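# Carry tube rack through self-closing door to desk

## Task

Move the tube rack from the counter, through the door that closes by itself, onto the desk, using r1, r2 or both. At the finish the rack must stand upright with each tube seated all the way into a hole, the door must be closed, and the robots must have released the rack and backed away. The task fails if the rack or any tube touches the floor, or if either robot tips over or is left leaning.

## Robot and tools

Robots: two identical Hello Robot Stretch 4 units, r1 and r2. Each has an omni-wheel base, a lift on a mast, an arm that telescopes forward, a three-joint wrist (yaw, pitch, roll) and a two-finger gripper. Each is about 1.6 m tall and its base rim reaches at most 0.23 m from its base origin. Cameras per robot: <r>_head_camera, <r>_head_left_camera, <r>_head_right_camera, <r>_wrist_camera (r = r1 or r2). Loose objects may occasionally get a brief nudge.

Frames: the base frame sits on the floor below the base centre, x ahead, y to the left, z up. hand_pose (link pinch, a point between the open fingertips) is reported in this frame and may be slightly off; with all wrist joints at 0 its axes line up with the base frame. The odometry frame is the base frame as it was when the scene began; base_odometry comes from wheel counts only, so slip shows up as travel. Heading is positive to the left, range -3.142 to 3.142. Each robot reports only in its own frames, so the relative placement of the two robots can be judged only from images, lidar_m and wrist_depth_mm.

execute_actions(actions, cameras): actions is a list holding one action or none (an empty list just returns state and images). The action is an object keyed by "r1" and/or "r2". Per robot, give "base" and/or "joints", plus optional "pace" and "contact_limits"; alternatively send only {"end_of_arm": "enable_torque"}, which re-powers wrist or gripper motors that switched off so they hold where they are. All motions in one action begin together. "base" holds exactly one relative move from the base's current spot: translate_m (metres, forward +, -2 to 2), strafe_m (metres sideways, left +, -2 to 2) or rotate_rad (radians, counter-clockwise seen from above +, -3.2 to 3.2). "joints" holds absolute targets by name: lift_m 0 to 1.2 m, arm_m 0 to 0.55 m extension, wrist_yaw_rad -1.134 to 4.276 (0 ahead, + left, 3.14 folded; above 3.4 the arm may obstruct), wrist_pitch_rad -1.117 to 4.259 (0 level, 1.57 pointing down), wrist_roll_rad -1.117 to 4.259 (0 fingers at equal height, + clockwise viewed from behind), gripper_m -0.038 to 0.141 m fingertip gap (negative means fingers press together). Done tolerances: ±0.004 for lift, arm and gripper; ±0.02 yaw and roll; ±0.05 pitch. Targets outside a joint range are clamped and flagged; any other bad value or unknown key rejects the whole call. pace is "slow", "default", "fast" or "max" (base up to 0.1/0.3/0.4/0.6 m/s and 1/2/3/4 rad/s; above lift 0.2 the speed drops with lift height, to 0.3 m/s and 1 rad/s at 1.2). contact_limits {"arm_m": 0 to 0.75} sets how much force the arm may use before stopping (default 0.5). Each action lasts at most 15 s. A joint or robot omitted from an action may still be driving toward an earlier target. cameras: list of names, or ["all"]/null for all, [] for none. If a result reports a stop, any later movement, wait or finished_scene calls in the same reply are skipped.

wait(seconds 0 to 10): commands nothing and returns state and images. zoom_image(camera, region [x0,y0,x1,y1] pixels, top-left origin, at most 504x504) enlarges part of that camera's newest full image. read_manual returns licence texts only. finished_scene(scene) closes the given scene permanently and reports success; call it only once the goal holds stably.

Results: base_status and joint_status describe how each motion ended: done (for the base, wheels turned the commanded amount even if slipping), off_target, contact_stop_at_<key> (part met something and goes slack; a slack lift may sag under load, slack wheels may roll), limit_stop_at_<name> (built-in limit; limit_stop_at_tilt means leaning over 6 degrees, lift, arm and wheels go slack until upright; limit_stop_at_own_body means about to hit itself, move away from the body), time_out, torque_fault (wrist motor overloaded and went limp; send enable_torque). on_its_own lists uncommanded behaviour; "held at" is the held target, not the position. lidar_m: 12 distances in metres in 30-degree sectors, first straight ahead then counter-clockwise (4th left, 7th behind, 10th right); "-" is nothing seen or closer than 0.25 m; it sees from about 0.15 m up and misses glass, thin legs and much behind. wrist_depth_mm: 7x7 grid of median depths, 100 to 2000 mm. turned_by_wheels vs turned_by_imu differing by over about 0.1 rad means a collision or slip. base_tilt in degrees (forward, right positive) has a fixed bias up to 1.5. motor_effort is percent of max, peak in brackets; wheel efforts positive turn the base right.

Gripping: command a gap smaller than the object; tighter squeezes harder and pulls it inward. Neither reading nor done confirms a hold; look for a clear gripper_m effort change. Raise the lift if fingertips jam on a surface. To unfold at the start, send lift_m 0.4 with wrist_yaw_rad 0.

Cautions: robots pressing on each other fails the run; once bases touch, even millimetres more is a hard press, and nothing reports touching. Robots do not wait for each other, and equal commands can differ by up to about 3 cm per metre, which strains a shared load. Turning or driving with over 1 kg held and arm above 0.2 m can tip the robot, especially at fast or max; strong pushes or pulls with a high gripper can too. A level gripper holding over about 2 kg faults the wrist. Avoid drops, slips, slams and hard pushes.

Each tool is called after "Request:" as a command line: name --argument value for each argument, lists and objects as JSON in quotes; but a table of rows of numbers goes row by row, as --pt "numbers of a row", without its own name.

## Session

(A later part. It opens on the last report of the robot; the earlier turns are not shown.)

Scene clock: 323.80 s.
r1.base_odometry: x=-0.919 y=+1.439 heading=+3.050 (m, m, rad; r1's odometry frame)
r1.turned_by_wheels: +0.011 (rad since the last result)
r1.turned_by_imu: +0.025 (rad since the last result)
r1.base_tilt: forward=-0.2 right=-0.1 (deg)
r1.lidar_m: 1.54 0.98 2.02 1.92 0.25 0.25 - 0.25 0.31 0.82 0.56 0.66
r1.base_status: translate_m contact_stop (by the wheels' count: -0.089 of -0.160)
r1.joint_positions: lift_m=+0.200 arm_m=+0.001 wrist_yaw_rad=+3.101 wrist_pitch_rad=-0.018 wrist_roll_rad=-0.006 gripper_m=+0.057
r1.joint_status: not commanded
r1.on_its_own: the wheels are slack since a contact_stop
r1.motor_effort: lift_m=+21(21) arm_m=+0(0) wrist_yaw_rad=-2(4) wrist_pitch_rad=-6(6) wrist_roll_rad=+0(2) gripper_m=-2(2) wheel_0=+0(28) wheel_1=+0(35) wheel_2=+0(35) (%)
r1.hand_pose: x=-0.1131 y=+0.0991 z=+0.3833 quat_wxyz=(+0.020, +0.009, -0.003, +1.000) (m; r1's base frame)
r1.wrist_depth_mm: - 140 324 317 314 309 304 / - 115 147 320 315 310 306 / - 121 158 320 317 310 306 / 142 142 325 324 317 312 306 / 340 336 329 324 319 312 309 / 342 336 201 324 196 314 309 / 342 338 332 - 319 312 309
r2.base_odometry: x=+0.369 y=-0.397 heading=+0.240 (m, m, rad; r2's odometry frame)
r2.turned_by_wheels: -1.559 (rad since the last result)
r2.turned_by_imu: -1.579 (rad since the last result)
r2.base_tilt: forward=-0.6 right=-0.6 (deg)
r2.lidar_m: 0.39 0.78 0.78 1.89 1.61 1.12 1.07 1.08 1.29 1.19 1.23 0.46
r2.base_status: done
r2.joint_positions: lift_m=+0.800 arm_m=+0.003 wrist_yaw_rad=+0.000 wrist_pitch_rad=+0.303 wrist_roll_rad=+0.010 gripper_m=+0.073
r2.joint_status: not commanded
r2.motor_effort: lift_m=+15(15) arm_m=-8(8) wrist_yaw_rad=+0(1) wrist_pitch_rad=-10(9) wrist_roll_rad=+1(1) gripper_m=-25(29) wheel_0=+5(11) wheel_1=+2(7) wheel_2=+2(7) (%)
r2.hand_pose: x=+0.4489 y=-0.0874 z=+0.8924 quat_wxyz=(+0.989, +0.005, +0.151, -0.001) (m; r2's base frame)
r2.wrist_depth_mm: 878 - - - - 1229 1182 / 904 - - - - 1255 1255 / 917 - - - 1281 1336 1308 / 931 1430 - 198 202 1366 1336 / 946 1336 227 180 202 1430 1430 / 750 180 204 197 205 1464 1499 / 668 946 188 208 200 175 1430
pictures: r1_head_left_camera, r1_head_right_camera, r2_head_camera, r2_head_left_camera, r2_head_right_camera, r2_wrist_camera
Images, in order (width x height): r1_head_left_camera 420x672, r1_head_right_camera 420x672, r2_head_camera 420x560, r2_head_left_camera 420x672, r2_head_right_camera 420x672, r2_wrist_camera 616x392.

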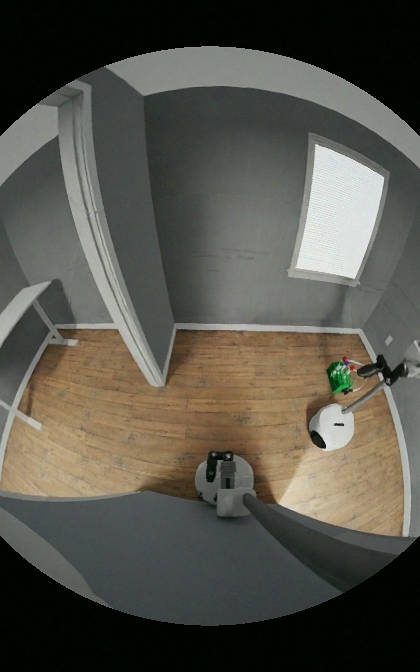

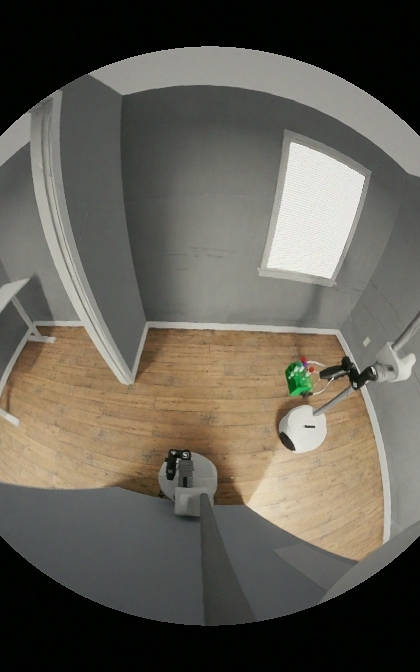

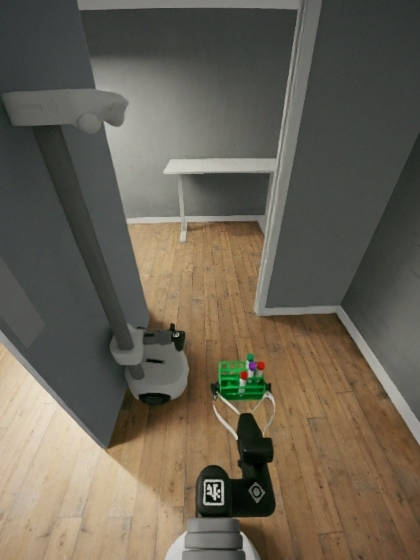

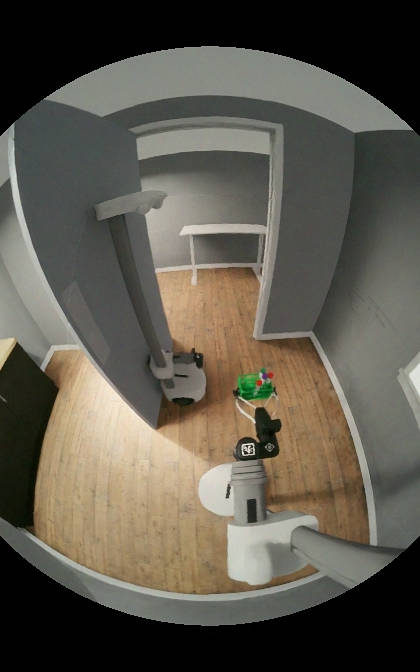

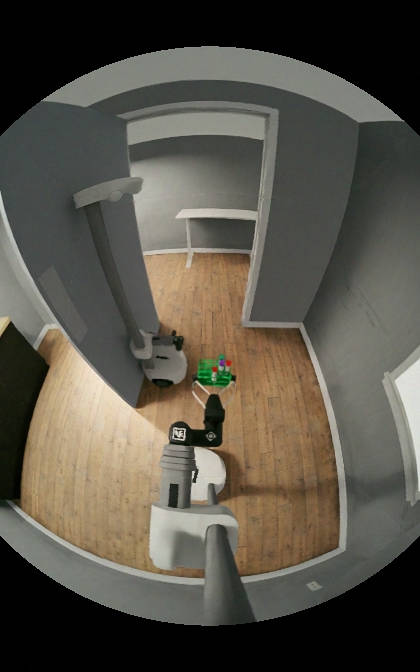

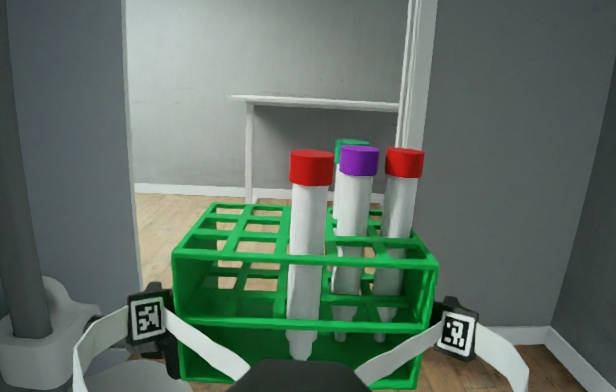

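Request:
execute_actions --actions '[{"r1": {"base": {"translate_m": 0.02}, "pace": "slow"}}]' --cameras '["r1_head_right_camera", "r2_head_camera", "r2_head_left_camera"]'

Scene clock: 328.57 s.
r1.base_odometry: x=-0.939 y=+1.441 heading=+3.050 (m, m, rad; r1's odometry frame)
r1.turned_by_wheels: +0.000 (rad since the last result)
r1.turned_by_imu: +0.000 (rad since the last result)
r1.base_tilt: forward=-0.3 right=+0.0 (deg)
r1.lidar_m: 1.51 0.96 2.03 1.93 0.27 0.25 - 0.25 0.26 0.80 0.57 0.65
r1.base_status: done
r1.joint_positions: lift_m=+0.200 arm_m=+0.001 wrist_yaw_rad=+3.101 wrist_pitch_rad=-0.018 wrist_roll_rad=-0.006 gripper_m=+0.057
r1.joint_status: not commanded
r1.motor_effort: lift_m=+21(21) arm_m=+0(0) wrist_yaw_rad=-1(0) wrist_pitch_rad=-5(5) wrist_roll_rad=+0(1) gripper_m=-3(2) wheel_0=-1(6) wheel_1=+1(4) wheel_2=+2(5) (%)
r1.hand_pose: x=-0.1131 y=+0.0991 z=+0.3833 quat_wxyz=(+0.020, +0.009, -0.003, +1.000) (m; r1's base frame)
r1.wrist_depth_mm: - 140 324 320 319 315 312 / - 115 147 322 320 317 314 / - 121 158 324 320 317 315 / 142 142 327 325 320 320 315 / 334 334 329 325 322 320 319 / 334 332 202 325 196 322 320 / 336 334 330 - 324 322 320
r2.base_odometry: x=+0.369 y=-0.397 heading=+0.240 (m, m, rad; r2's odometry frame)
r2.turned_by_wheels: +0.000 (rad since the last result)
r2.turned_by_imu: +0.002 (rad since the last result)
r2.base_tilt: forward=-0.6 right=-0.7 (deg)
r2.lidar_m: 0.43 0.79 0.77 1.88 1.60 1.13 1.05 1.10 1.28 1.20 1.22 0.48
r2.base_status: not commanded
r2.joint_positions: lift_m=+0.800 arm_m=+0.003 wrist_yaw_rad=+0.000 wrist_pitch_rad=+0.303 wrist_roll_rad=+0.010 gripper_m=+0.073
r2.joint_status: not commanded
r2.motor_effort: lift_m=+15(14) arm_m=-8(8) wrist_yaw_rad=+0(1) wrist_pitch_rad=-10(9) wrist_roll_rad=+1(1) gripper_m=-27(26) wheel_0=+5(5) wheel_1=+2(2) wheel_2=+2(2) (%)
r2.hand_pose: x=+0.4489 y=-0.0874 z=+0.8924 quat_wxyz=(+0.989, +0.005, +0.151, -0.001) (m; r2's base frame)
r2.wrist_depth_mm: 854 - - - - 1229 1182 / 878 - - - - 1255 1255 / 904 - - - 1281 1336 1336 / 917 1397 - 198 206 1336 1366 / 931 1336 228 180 203 1464 1430 / 691 180 204 205 204 1464 1499 / 661 1008 187 208 200 175 1430
pictures: r1_head_right_camera, r2_head_camera, r2_head_left_camera
Images, in order (width x height): r1_head_right_camera 420x672, r2_head_camera 420x560, r2_head_left_camera 420x672.

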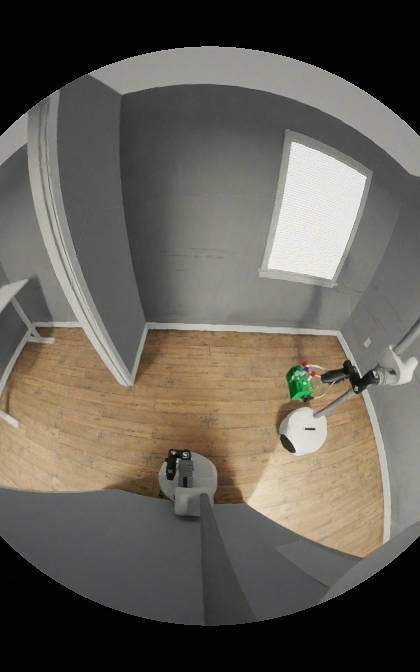

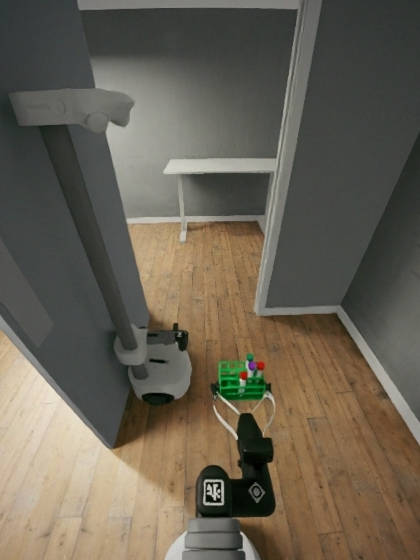

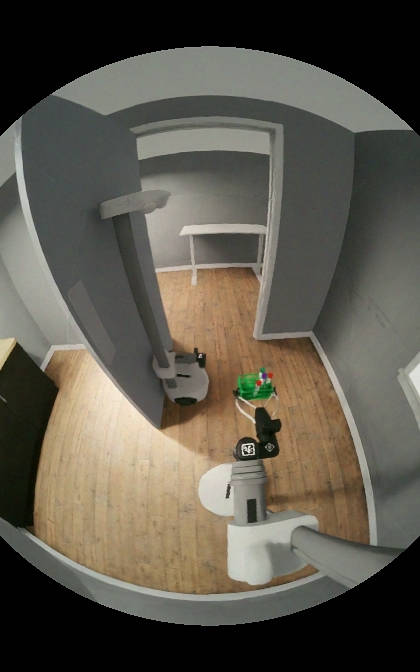

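Request:
zoom_image --camera "r2_head_camera" --region '[90, 270, 350, 470]'

Region (90, 270, 350, 470) of r2_head_camera's 420x560 image, scaled by 1.938, with more detail than that image has; it fills the top 388 rows of this view, and the rest is white.

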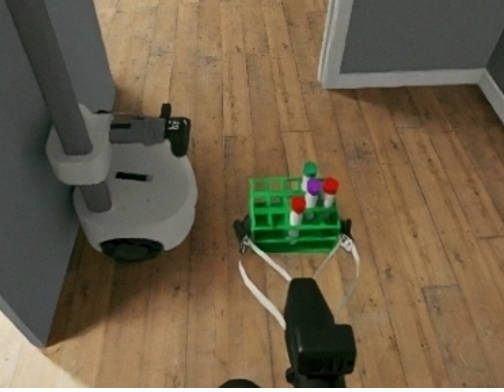

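Request:
execute_actions --actions '[{"r1": {"base": {"strafe_m": -0.12}, "pace": "slow"}, "r2": {"base": {"strafe_m": -0.3}}}]' --cameras '["r1_head_right_camera", "r2_head_camera", "r2_head_left_camera", "r2_wrist_camera"]'

Scene clock: 372.43 s.
r1.base_odometry: x=-0.929 y=+1.560 heading=+3.050 (m, m, rad; r1's odometry frame)
r1.turned_by_wheels: +0.000 (rad since the last result)
r1.turned_by_imu: -0.001 (rad since the last result)
r1.base_tilt: forward=-0.3 right=+0.0 (deg)
r1.lidar_m: 1.51 1.03 1.07 0.71 0.25 0.25 - 0.25 0.31 1.86 0.79 0.72
r1.base_status: done
r1.joint_positions: lift_m=+0.200 arm_m=+0.001 wrist_yaw_rad=+3.101 wrist_pitch_rad=-0.018 wrist_roll_rad=-0.006 gripper_m=+0.057
r1.joint_status: not commanded
r1.motor_effort: lift_m=+21(21) arm_m=+0(0) wrist_yaw_rad=+0(0) wrist_pitch_rad=-6(6) wrist_roll_rad=-1(1) gripper_m=-4(3) wheel_0=-1(7) wheel_1=-5(8) wheel_2=+2(2) (%)
r1.hand_pose: x=-0.1131 y=+0.0991 z=+0.3833 quat_wxyz=(+0.020, +0.009, -0.003, +1.000) (m; r1's base frame)
r1.wrist_depth_mm: - 140 322 322 320 317 315 / - 115 147 324 320 319 317 / - 121 159 324 322 322 317 / 142 142 327 325 324 320 320 / 332 330 330 327 324 324 320 / 334 334 201 327 196 324 322 / 336 334 330 - 327 324 324
r2.base_odometry: x=+0.440 y=-0.689 heading=+0.240 (m, m, rad; r2's odometry frame)
r2.turned_by_wheels: +0.000 (rad since the last result)
r2.turned_by_imu: +0.000 (rad since the last result)
r2.base_tilt: forward=-0.5 right=-0.6 (deg)
r2.lidar_m: 0.41 0.81 0.88 2.18 1.58 1.12 1.05 1.07 0.95 0.88 0.93 0.45
r2.base_status: done
r2.joint_positions: lift_m=+0.800 arm_m=+0.003 wrist_yaw_rad=+0.000 wrist_pitch_rad=+0.303 wrist_roll_rad=+0.010 gripper_m=+0.073
r2.joint_status: not commanded
r2.motor_effort: lift_m=+15(16) arm_m=-8(8) wrist_yaw_rad=+0(1) wrist_pitch_rad=-10(10) wrist_roll_rad=+1(1) gripper_m=-28(28) wheel_0=+2(17) wheel_1=-1(9) wheel_2=+0(2) (%)
r2.hand_pose: x=+0.4489 y=-0.0874 z=+0.8924 quat_wxyz=(+0.989, +0.005, +0.151, -0.001) (m; r2's base frame)
r2.wrist_depth_mm: - - - - 1229 1205 1182 / - - - - 1281 1281 1138 / 1366 - - 1308 1281 1336 1160 / 1308 - - 198 207 1366 1138 / 1336 - 228 180 204 1430 1118 / 1336 180 204 205 205 1397 1118 / 750 1336 188 208 200 175 1138
pictures: r1_head_right_camera, r2_head_camera, r2_head_left_camera, r2_wrist_camera
Images, in order (width x height): r1_head_right_camera 420x672, r2_head_camera 420x560, r2_head_left_camera 420x672, r2_wrist_camera 616x392.

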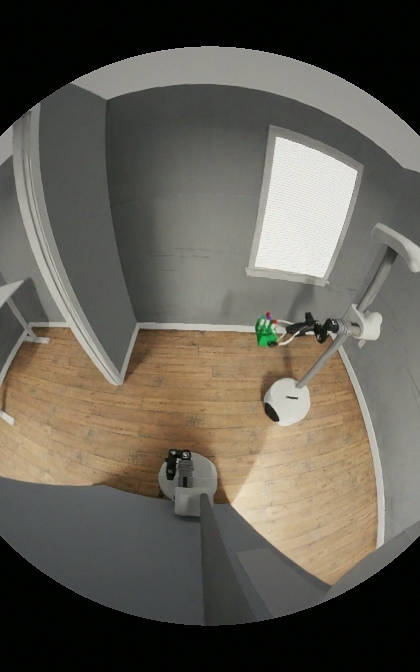

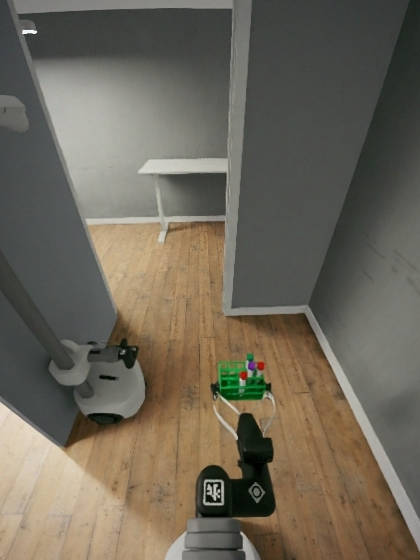

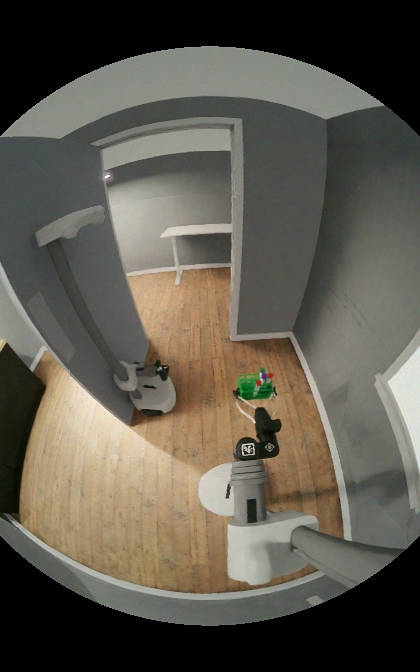

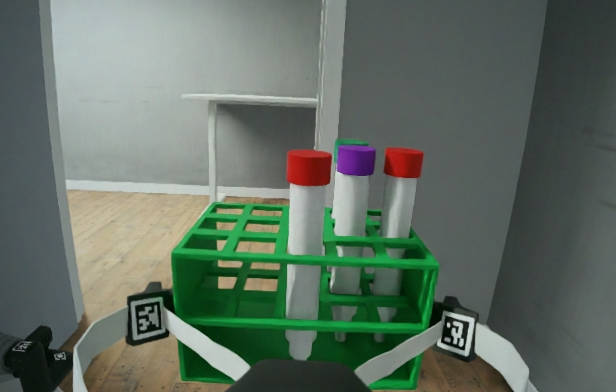

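Request:
execute_actions --actions '[{"r1": {"base": {"strafe_m": -0.28}, "pace": "slow"}, "r2": {"base": {"translate_m": 0.9}}}]' --cameras '["r1_head_right_camera", "r1_head_left_camera", "r2_head_camera", "r2_head_left_camera", "r2_wrist_camera"]'

Scene clock: 404.60 s.
r1.base_odometry: x=-0.903 y=+1.839 heading=+3.050 (m, m, rad; r1's odometry frame)
r1.turned_by_wheels: +0.000 (rad since the last result)
r1.turned_by_imu: -0.001 (rad since the last result)
r1.base_tilt: forward=-0.3 right=-0.1 (deg)
r1.lidar_m: 0.55 0.49 0.96 0.74 0.25 0.25 1.57 1.61 1.68 1.60 1.67 1.54
r1.base_status: done
r1.joint_positions: lift_m=+0.200 arm_m=+0.001 wrist_yaw_rad=+3.101 wrist_pitch_rad=-0.018 wrist_roll_rad=-0.006 gripper_m=+0.057
r1.joint_status: not commanded
r1.motor_effort: lift_m=+21(21) arm_m=+0(0) wrist_yaw_rad=+1(0) wrist_pitch_rad=-5(5) wrist_roll_rad=+1(0) gripper_m=-3(5) wheel_0=+1(5) wheel_1=-2(6) wheel_2=+1(1) (%)
r1.hand_pose: x=-0.1131 y=+0.0991 z=+0.3833 quat_wxyz=(+0.020, +0.009, -0.003, +1.000) (m; r1's base frame)
r1.wrist_depth_mm: - 140 324 324 322 319 319 / - 115 147 324 324 322 320 / - 121 159 325 325 324 320 / 142 142 329 327 325 324 324 / 1708 1756 329 327 325 325 325 / 1060 1281 201 329 196 327 325 / 768 878 330 - 329 327 325
r2.base_odometry: x=+1.315 y=-0.475 heading=+0.240 (m, m, rad; r2's odometry frame)
r2.turned_by_wheels: +0.000 (rad since the last result)
r2.turned_by_imu: +0.003 (rad since the last result)
r2.base_tilt: forward=-0.5 right=-0.6 (deg)
r2.lidar_m: 0.42 2.08 0.89 0.65 0.51 2.05 1.95 1.32 0.94 0.88 0.93 0.48
r2.base_status: done
r2.joint_positions: lift_m=+0.800 arm_m=+0.003 wrist_yaw_rad=+0.000 wrist_pitch_rad=+0.303 wrist_roll_rad=+0.010 gripper_m=+0.073
r2.joint_status: not commanded
r2.motor_effort: lift_m=+15(16) arm_m=-8(8) wrist_yaw_rad=+0(0) wrist_pitch_rad=-10(9) wrist_roll_rad=+1(1) gripper_m=-26(27) wheel_0=+2(6) wheel_1=+3(7) wheel_2=+2(9) (%)
r2.hand_pose: x=+0.4489 y=-0.0874 z=+0.8924 quat_wxyz=(+0.989, +0.005, +0.151, -0.001) (m; r2's base frame)
r2.wrist_depth_mm: - - - - 379 392 397 / - - - - 397 407 404 / - - - 452 407 427 424 / - - - 197 206 445 445 / - - 228 179 202 462 469 / 1661 180 204 198 205 480 496 / 1281 1308 188 207 199 175 517
pictures: r1_head_left_camera, r1_head_right_camera, r2_head_camera, r2_head_left_camera, r2_wrist_camera
Images, in order (width x height): r1_head_left_camera 420x672, r1_head_right_camera 420x672, r2_head_camera 420x560, r2_head_left_camera 420x672, r2_wrist_camera 616x392.

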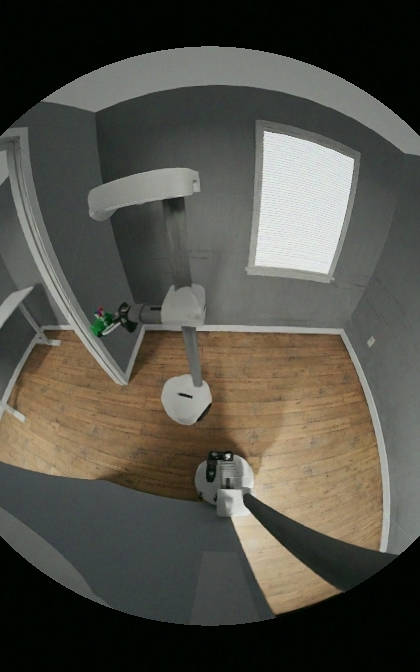

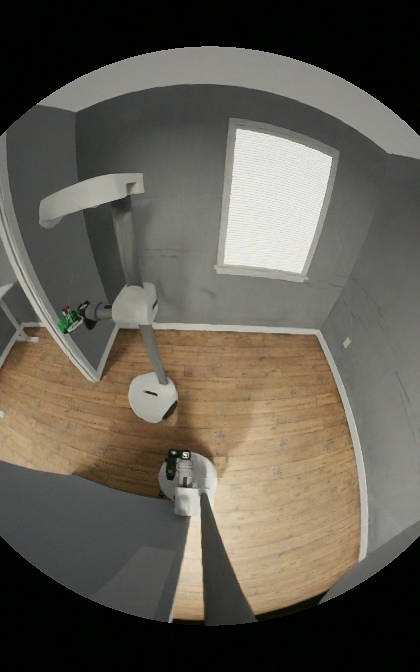

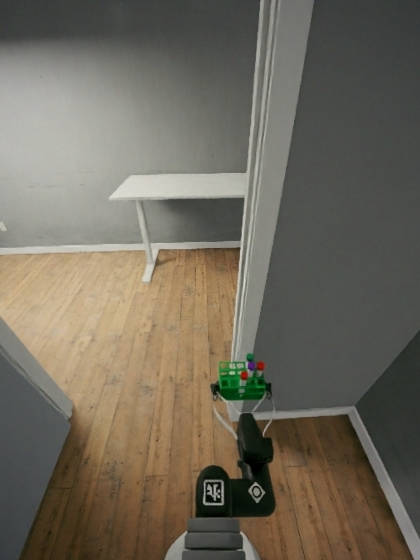

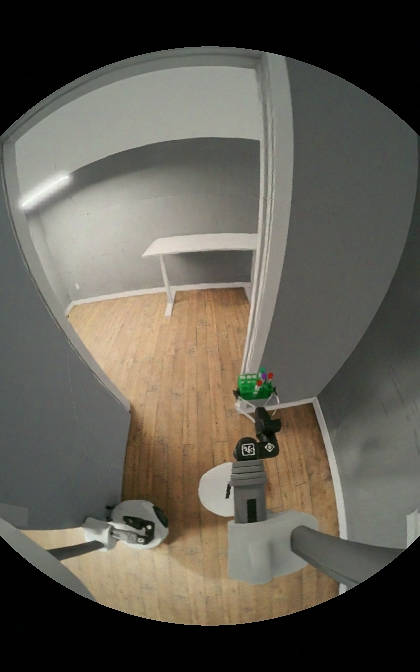

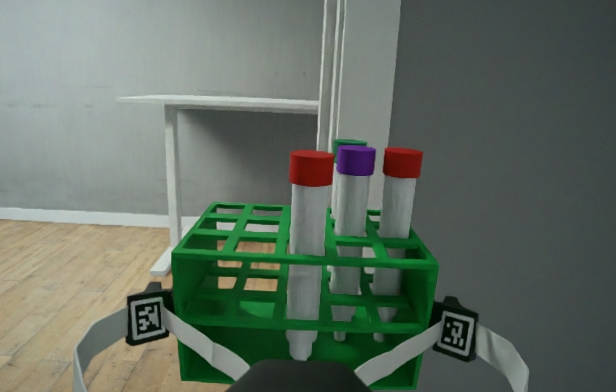

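Request:
execute_actions --actions '[{"r1": {"base": {"strafe_m": -0.09}, "pace": "slow"}, "r2": {"base": {"strafe_m": 0.22}}}]' --cameras '["r1_head_right_camera", "r1_head_left_camera", "r2_head_camera", "r2_head_left_camera", "r2_head_right_camera", "r2_wrist_camera"]'

Scene clock: 423.73 s.
r1.base_odometry: x=-0.895 y=+1.928 heading=+3.050 (m, m, rad; r1's odometry frame)
r1.turned_by_wheels: +0.000 (rad since the last result)
r1.turned_by_imu: -0.001 (rad since the last result)
r1.base_tilt: forward=-0.2 right=+0.0 (deg)
r1.lidar_m: 1.51 0.36 0.37 0.72 0.25 0.25 1.59 1.63 1.59 1.49 1.58 1.55
r1.base_status: done
r1.joint_positions: lift_m=+0.200 arm_m=+0.001 wrist_yaw_rad=+3.101 wrist_pitch_rad=-0.018 wrist_roll_rad=-0.006 gripper_m=+0.057
r1.joint_status: not commanded
r1.motor_effort: lift_m=+21(21) arm_m=+0(0) wrist_yaw_rad=+0(1) wrist_pitch_rad=-5(6) wrist_roll_rad=-1(0) gripper_m=-4(3) wheel_0=+1(4) wheel_1=-2(7) wheel_2=+1(1) (%)
r1.hand_pose: x=-0.1131 y=+0.0991 z=+0.3833 quat_wxyz=(+0.020, +0.009, -0.003, +1.000) (m; r1's base frame)
r1.wrist_depth_mm: - 140 - 309 307 309 307 / - 115 147 309 309 309 309 / - 121 159 310 310 310 310 / 142 142 1708 310 310 312 312 / 1708 1708 1756 314 312 312 312 / 1078 1281 201 312 196 314 312 / 768 878 878 - 315 315 315
r2.base_odometry: x=+1.262 y=-0.261 heading=+0.240 (m, m, rad; r2's odometry frame)
r2.turned_by_wheels: +0.000 (rad since the last result)
r2.turned_by_imu: +0.005 (rad since the last result)
r2.base_tilt: forward=-0.6 right=-0.6 (deg)
r2.lidar_m: 0.40 0.97 0.66 0.60 0.39 0.39 1.96 1.66 1.17 1.10 0.96 0.47
r2.base_status: done
r2.joint_positions: lift_m=+0.800 arm_m=+0.003 wrist_yaw_rad=+0.000 wrist_pitch_rad=+0.303 wrist_roll_rad=+0.010 gripper_m=+0.073
r2.joint_status: not commanded
r2.motor_effort: lift_m=+16(16) arm_m=-8(8) wrist_yaw_rad=-1(1) wrist_pitch_rad=-10(9) wrist_roll_rad=+1(1) gripper_m=-26(27) wheel_0=-2(11) wheel_1=+2(8) wheel_2=+1(0) (%)
r2.hand_pose: x=+0.4489 y=-0.0874 z=+0.8924 quat_wxyz=(+0.989, +0.005, +0.151, -0.001) (m; r2's base frame)
r2.wrist_depth_mm: - - - - - - 375 / - - - - - 504 389 / - - - - - 477 402 / - - - 198 204 473 427 / - - 229 179 203 488 449 / 1618 180 204 197 205 462 484 / 1281 1336 189 208 200 175 504
pictures: r1_head_left_camera, r1_head_right_camera, r2_head_camera, r2_head_left_camera, r2_head_right_camera, r2_wrist_camera
Images, in order (width x height): r1_head_left_camera 420x672, r1_head_right_camera 420x672, r2_head_camera 420x560, r2_head_left_camera 420x672, r2_head_right_camera 420x672, r2_wrist_camera 616x392.

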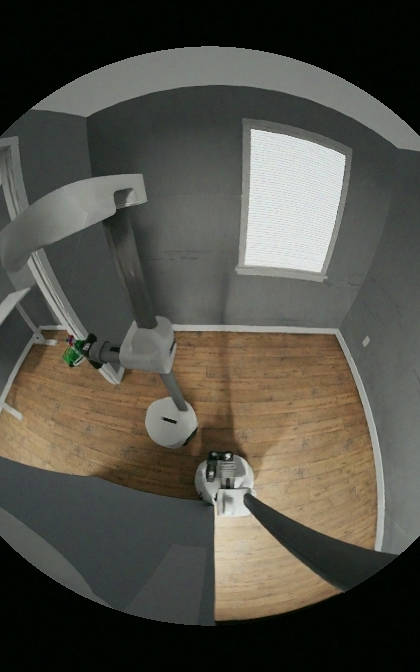

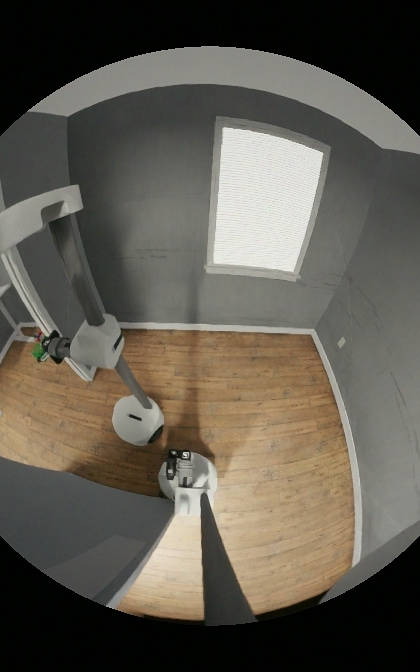

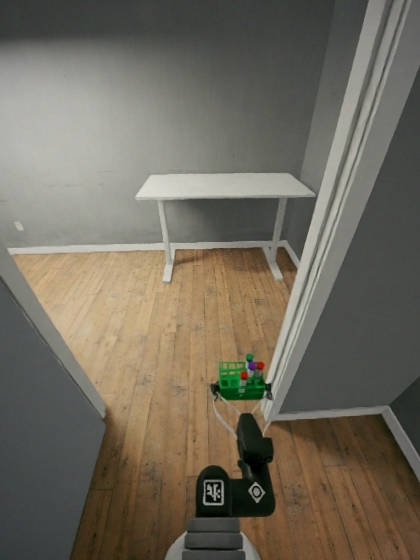

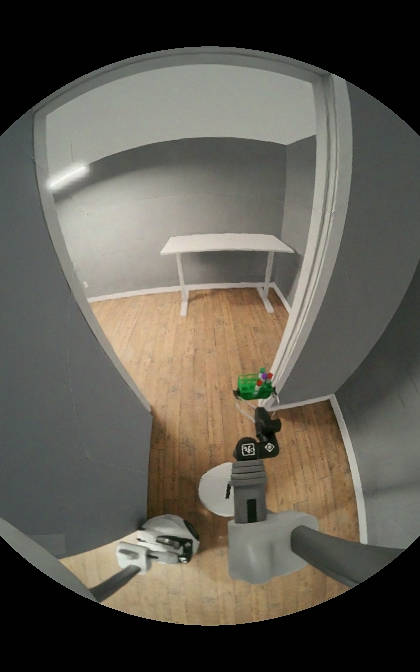

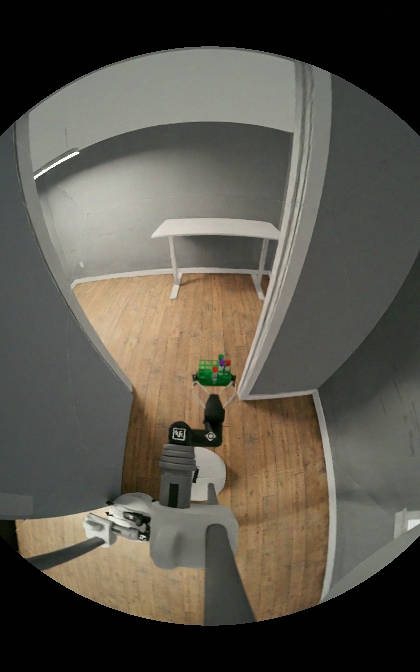

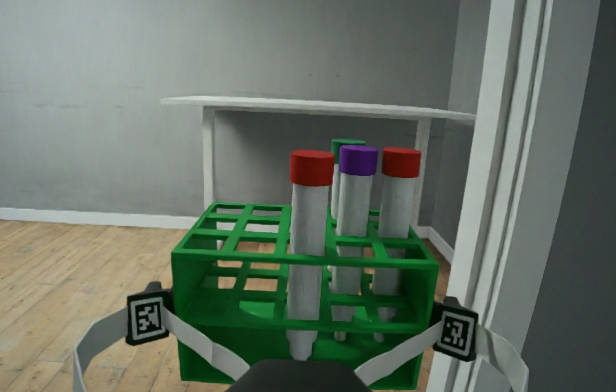

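Request:
execute_actions --actions '[{"r1": {"base": {"rotate_rad": -0.32}, "pace": "slow"}, "r2": {"base": {"translate_m": 1.4}, "joints": {"lift_m": 0.99}}}]'

Scene clock: 478.03 s.
r1.base_odometry: x=-0.895 y=+1.928 heading=+2.730 (m, m, rad; r1's odometry frame)
r1.turned_by_wheels: -0.320 (rad since the last result)
r1.turned_by_imu: -0.325 (rad since the last result)
r1.base_tilt: forward=-0.3 right=+0.0 (deg)
r1.lidar_m: 1.48 1.51 1.31 1.40 0.40 0.25 1.59 1.56 1.77 1.50 1.50 1.70
r1.base_status: done
r1.joint_positions: lift_m=+0.200 arm_m=+0.001 wrist_yaw_rad=+3.101 wrist_pitch_rad=-0.018 wrist_roll_rad=-0.006 gripper_m=+0.057
r1.joint_status: not commanded
r1.motor_effort: lift_m=+21(21) arm_m=+0(0) wrist_yaw_rad=-2(2) wrist_pitch_rad=-5(5) wrist_roll_rad=+0(1) gripper_m=-3(2) wheel_0=+0(3) wheel_1=+2(7) wheel_2=+2(6) (%)
r1.hand_pose: x=-0.1131 y=+0.0991 z=+0.3833 quat_wxyz=(+0.020, +0.009, -0.003, +1.000) (m; r1's base frame)
r1.wrist_depth_mm: - 141 327 351 382 418 455 / - 115 147 353 384 421 455 / - 121 158 355 387 424 462 / 142 142 329 357 392 427 462 / 1499 1618 336 359 384 427 469 / 1060 1281 201 362 196 430 469 / 768 866 340 - 402 415 473
r2.base_odometry: x=+2.622 y=+0.073 heading=+0.240 (m, m, rad; r2's odometry frame)
r2.turned_by_wheels: +0.000 (rad since the last result)
r2.turned_by_imu: +0.003 (rad since the last result)
r2.base_tilt: forward=-0.5 right=-0.7 (deg)
r2.lidar_m: 0.41 0.64 0.88 2.69 0.95 0.99 1.68 0.68 0.86 1.04 0.93 0.45
r2.base_status: done
r2.joint_positions: lift_m=+0.990 arm_m=+0.003 wrist_yaw_rad=+0.000 wrist_pitch_rad=+0.303 wrist_roll_rad=+0.010 gripper_m=+0.073
r2.joint_status: all done
r2.motor_effort: lift_m=+25(26) arm_m=-8(8) wrist_yaw_rad=-1(1) wrist_pitch_rad=-10(9) wrist_roll_rad=+1(1) gripper_m=-26(29) wheel_0=+2(9) wheel_1=+2(10) wheel_2=+0(10) (%)
r2.hand_pose: x=+0.4489 y=-0.0874 z=+1.0816 quat_wxyz=(+0.989, +0.005, +0.151, -0.001) (m; r2's base frame)
r2.wrist_depth_mm: 1042 1025 1060 1060 1078 1078 1078 / 1098 1118 1118 1118 1118 1138 1118 / 1160 1118 1118 1138 1138 1182 1160 / 798 831 854 198 206 991 1042 / 535 554 228 180 202 627 627 / 439 180 204 205 205 445 477 / 866 1366 187 208 199 175 904
pictures: r1_head_camera, r1_head_left_camera, r1_head_right_camera, r1_wrist_camera, r2_head_camera, r2_head_left_camera, r2_head_right_camera, r2_wrist_camera
Images, in order (width x height): r1_head_camera 420x560, r1_head_left_camera 420x672, r1_head_right_camera 420x672, r1_wrist_camera 616x392, r2_head_camera 420x560, r2_head_left_camera 420x672, r2_head_right_camera 420x672, r2_wrist_camera 616x392.

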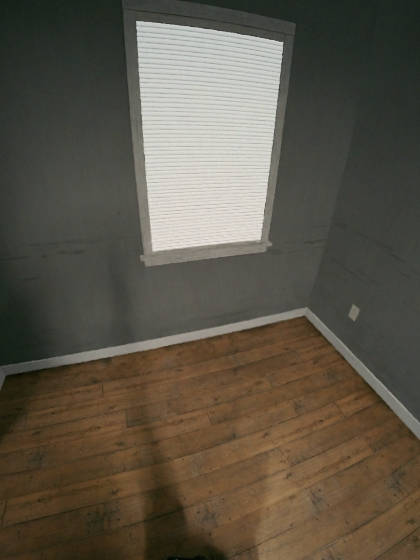

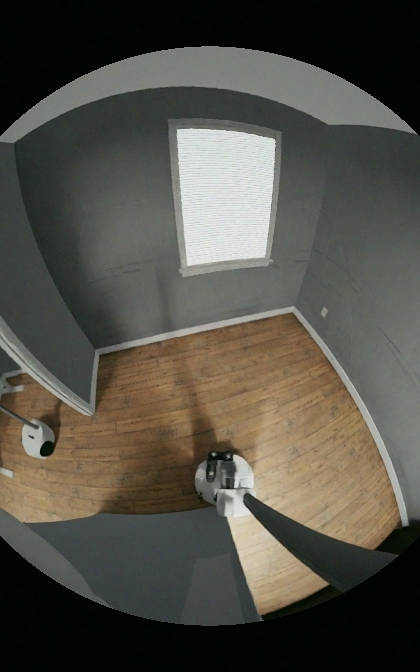

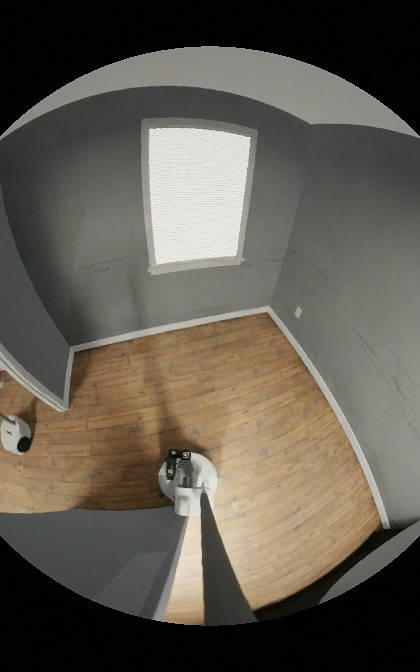

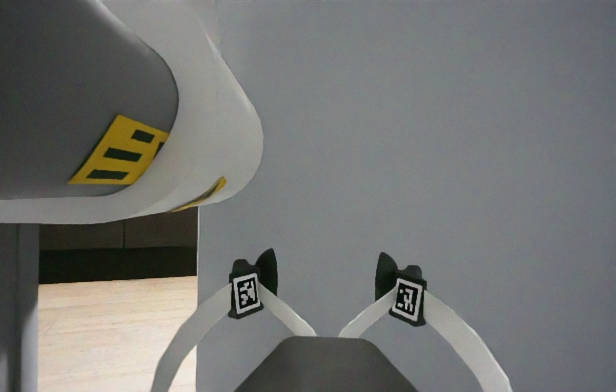

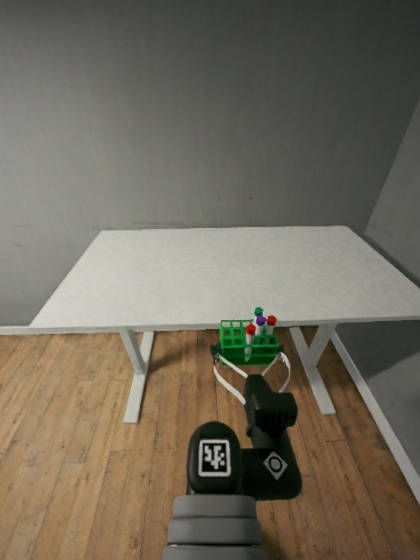

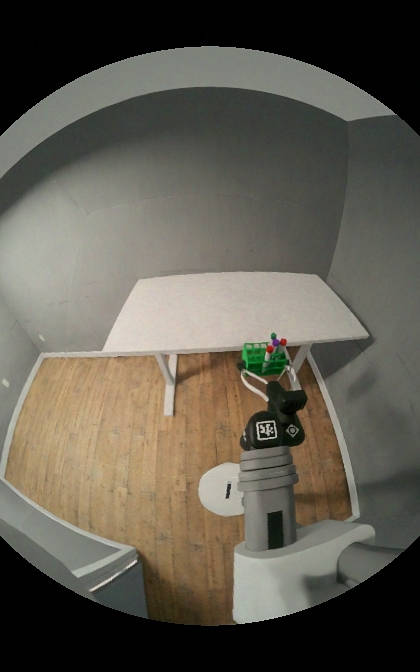

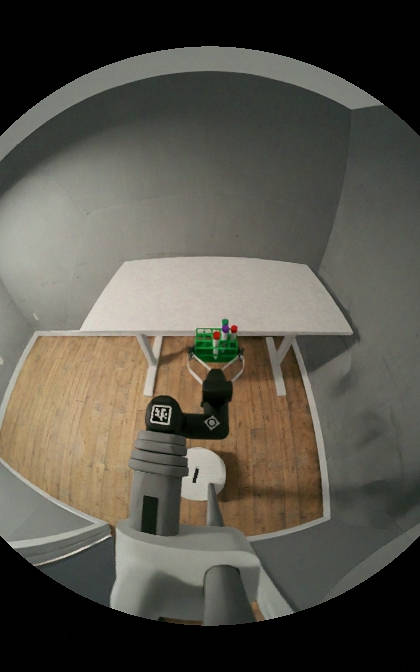

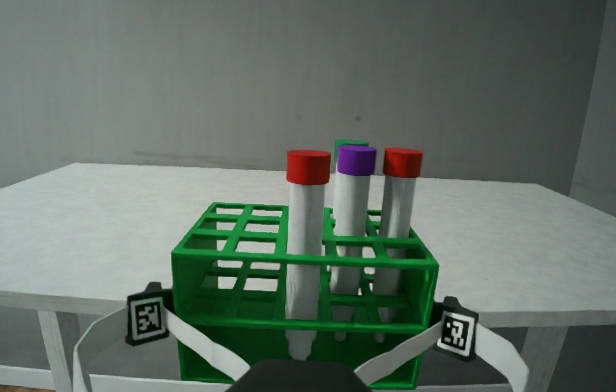

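Request:
execute_actions --actions '[{"r1": {"base": {"strafe_m": 0.6}}, "r2": {"base": {"translate_m": 0.17}, "joints": {"lift_m": 0.925, "arm_m": 0.2}, "pace": "slow"}}]' --cameras '["r1_head_left_camera", "r1_head_right_camera", "r1_wrist_camera", "r2_head_camera", "r2_head_left_camera", "r2_wrist_camera"]'

Scene clock: 496.83 s.
r1.base_odometry: x=-1.135 y=+1.378 heading=+2.730 (m, m, rad; r1's odometry frame)
r1.turned_by_wheels: +0.000 (rad since the last result)
r1.turned_by_imu: -0.002 (rad since the last result)
r1.base_tilt: forward=-0.3 right=-0.1 (deg)
r1.lidar_m: 1.35 1.11 0.75 1.21 1.85 0.31 0.25 - 0.25 0.25 2.07 1.60
r1.base_status: done
r1.joint_positions: lift_m=+0.200 arm_m=+0.001 wrist_yaw_rad=+3.101 wrist_pitch_rad=-0.018 wrist_roll_rad=-0.006 gripper_m=+0.057
r1.joint_status: not commanded
r1.motor_effort: lift_m=+21(21) arm_m=+0(0) wrist_yaw_rad=+1(1) wrist_pitch_rad=-5(6) wrist_roll_rad=-1(1) gripper_m=-2(4) wheel_0=+0(6) wheel_1=-1(8) wheel_2=+2(2) (%)
r1.hand_pose: x=-0.1131 y=+0.0991 z=+0.3832 quat_wxyz=(+0.020, +0.009, -0.003, +1.000) (m; r1's base frame)
r1.wrist_depth_mm: - 140 366 433 521 676 - / - 115 147 430 521 676 - / - 121 158 433 530 683 - / 142 142 351 439 530 699 - / 290 329 368 442 517 715 - / 291 329 202 442 196 715 1397 / 293 325 379 - 564 634 917
r2.base_odometry: x=+2.787 y=+0.113 heading=+0.241 (m, m, rad; r2's odometry frame)
r2.turned_by_wheels: +0.001 (rad since the last result)
r2.turned_by_imu: +0.004 (rad since the last result)
r2.base_tilt: forward=-0.6 right=-0.7 (deg)
r2.lidar_m: 0.45 0.46 0.63 2.70 1.18 1.09 1.24 0.81 1.07 1.03 0.70 0.47
r2.base_status: done
r2.joint_positions: lift_m=+0.925 arm_m=+0.198 wrist_yaw_rad=+0.000 wrist_pitch_rad=+0.303 wrist_roll_rad=+0.010 gripper_m=+0.073
r2.joint_status: all done
r2.motor_effort: lift_m=+14(24) arm_m=+8(9) wrist_yaw_rad=+1(0) wrist_pitch_rad=-8(7) wrist_roll_rad=+1(1) gripper_m=-27(27) wheel_0=+4(4) wheel_1=+4(8) wheel_2=-2(6) (%)
r2.hand_pose: x=+0.6447 y=-0.0874 z=+1.0175 quat_wxyz=(+0.989, +0.005, +0.151, -0.001) (m; r2's base frame)
r2.wrist_depth_mm: 715 723 723 732 741 741 750 / 741 759 759 768 759 768 768 / 778 778 778 788 798 809 798 / 580 603 634 198 206 732 768 / 389 404 227 180 202 455 466 / 291 180 204 197 206 330 330 / 233 236 188 207 200 174 262
pictures: r1_head_left_camera, r1_head_right_camera, r1_wrist_camera, r2_head_camera, r2_head_left_camera, r2_wrist_camera
Images, in order (width x height): r1_head_left_camera 420x672, r1_head_right_camera 420x672, r1_wrist_camera 616x392, r2_head_camera 420x560, r2_head_left_camera 420x672, r2_wrist_camera 616x392.

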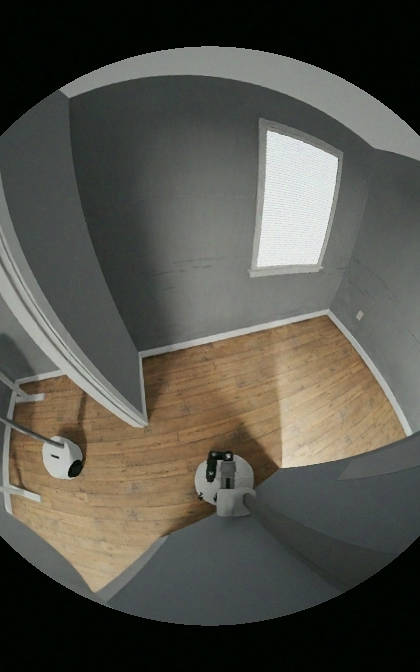

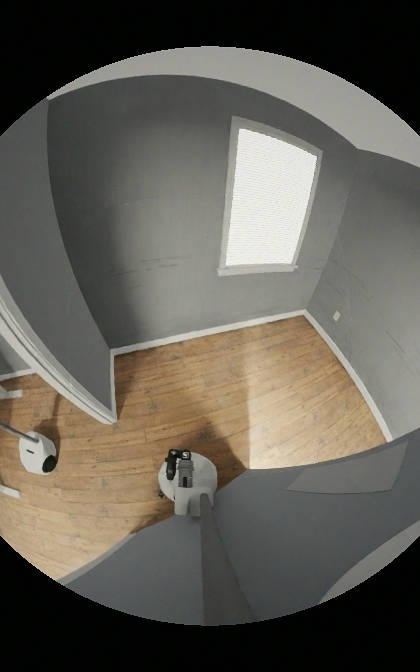

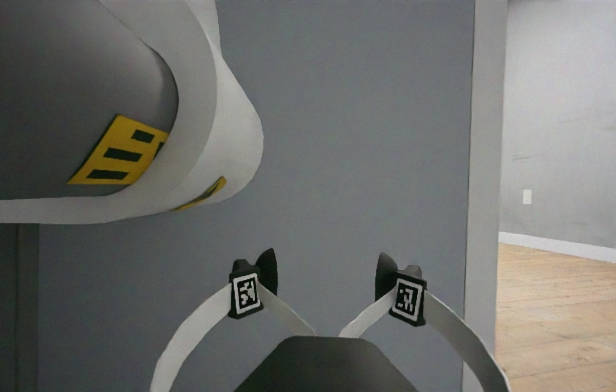

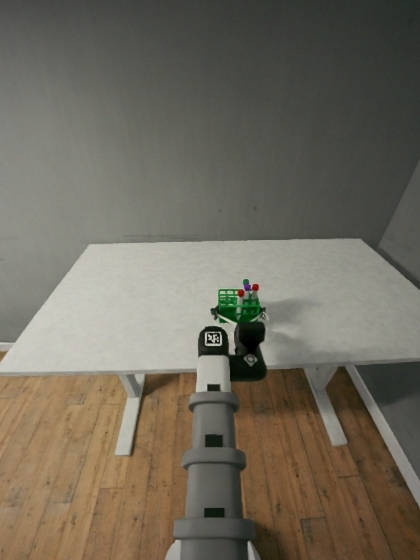

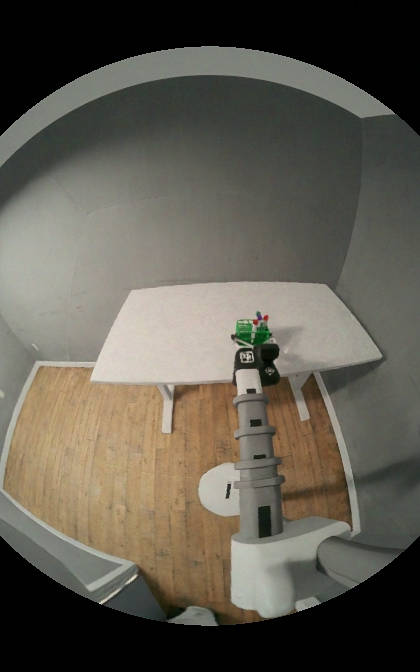

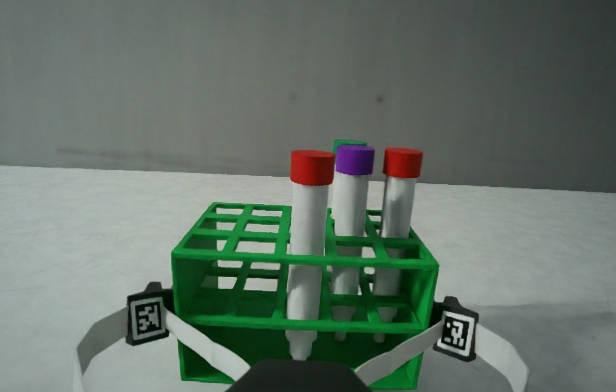

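Request:
execute_actions --actions '[{"r1": {"base": {"strafe_m": 0.17}, "pace": "slow"}, "r2": {"joints": {"lift_m": 0.899}, "pace": "slow"}}]' --cameras '["r1_head_left_camera", "r2_head_camera", "r2_wrist_camera"]'

Scene clock: 504.33 s.
r1.base_odometry: x=-1.203 y=+1.223 heading=+2.730 (m, m, rad; r1's odometry frame)
r1.turned_by_wheels: +0.000 (rad since the last result)
r1.turned_by_imu: -0.001 (rad since the last result)
r1.base_tilt: forward=-0.2 right=+0.0 (deg)
r1.lidar_m: 1.30 0.76 0.61 1.06 1.19 0.42 0.25 - - 0.25 0.38 1.52
r1.base_status: done
r1.joint_positions: lift_m=+0.200 arm_m=+0.001 wrist_yaw_rad=+3.101 wrist_pitch_rad=-0.018 wrist_roll_rad=-0.006 gripper_m=+0.057
r1.joint_status: not commanded
r1.motor_effort: lift_m=+21(21) arm_m=+0(0) wrist_yaw_rad=+1(1) wrist_pitch_rad=-6(5) wrist_roll_rad=-2(1) gripper_m=-4(4) wheel_0=+0(7) wheel_1=-1(6) wheel_2=+2(1) (%)
r1.hand_pose: x=-0.1131 y=+0.0991 z=+0.3832 quat_wxyz=(+0.020, +0.009, -0.003, +1.000) (m; r1's base frame)
r1.wrist_depth_mm: - 140 402 504 683 - - / - 115 147 512 676 - - / - 121 158 512 699 - - / 142 142 379 517 707 - - / 293 343 402 525 691 - - / 294 343 202 525 196 1366 1397 / 294 338 418 - 723 842 931
r2.base_odometry: x=+2.787 y=+0.113 heading=+0.241 (m, m, rad; r2's odometry frame)
r2.turned_by_wheels: +0.000 (rad since the last result)
r2.turned_by_imu: +0.002 (rad since the last result)
r2.base_tilt: forward=-0.6 right=-0.6 (deg)
r2.lidar_m: 0.45 0.46 0.63 2.71 1.16 1.06 1.09 0.79 1.07 1.04 0.67 0.48
r2.base_status: not commanded
r2.joint_positions: lift_m=+0.899 arm_m=+0.199 wrist_yaw_rad=+0.000 wrist_pitch_rad=+0.303 wrist_roll_rad=+0.010 gripper_m=+0.073
r2.joint_status: all done
r2.motor_effort: lift_m=+15(10) arm_m=+8(8) wrist_yaw_rad=+0(0) wrist_pitch_rad=-10(9) wrist_roll_rad=+1(1) gripper_m=-26(27) wheel_0=+5(5) wheel_1=+4(4) wheel_2=-2(2) (%)
r2.hand_pose: x=+0.6447 y=-0.0874 z=+0.9915 quat_wxyz=(+0.989, +0.005, +0.151, -0.001) (m; r2's base frame)
r2.wrist_depth_mm: 715 723 732 741 741 741 741 / 741 759 759 768 759 778 768 / 768 778 788 788 798 809 809 / 500 517 544 198 205 627 661 / 332 345 228 181 203 392 397 / 249 180 204 205 206 282 283 / 198 203 187 208 200 175 229
pictures: r1_head_left_camera, r2_head_camera, r2_wrist_camera
Images, in order (width x height): r1_head_left_camera 420x672, r2_head_camera 420x560, r2_wrist_camera 616x392.

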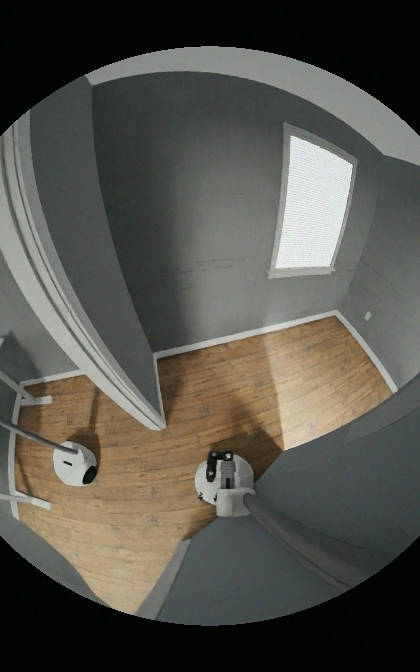

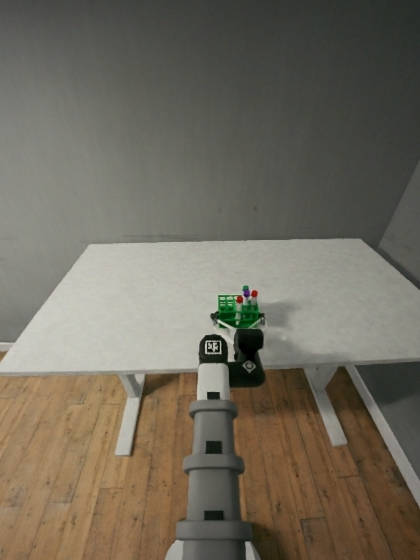

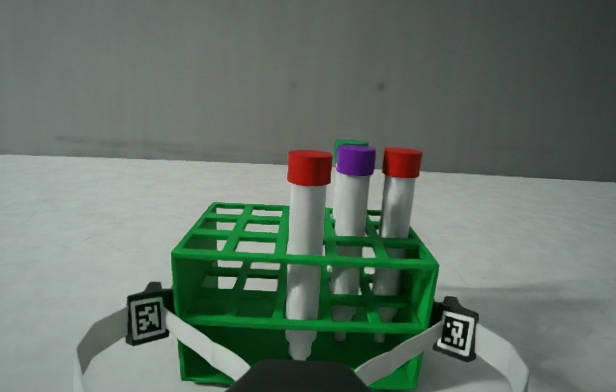

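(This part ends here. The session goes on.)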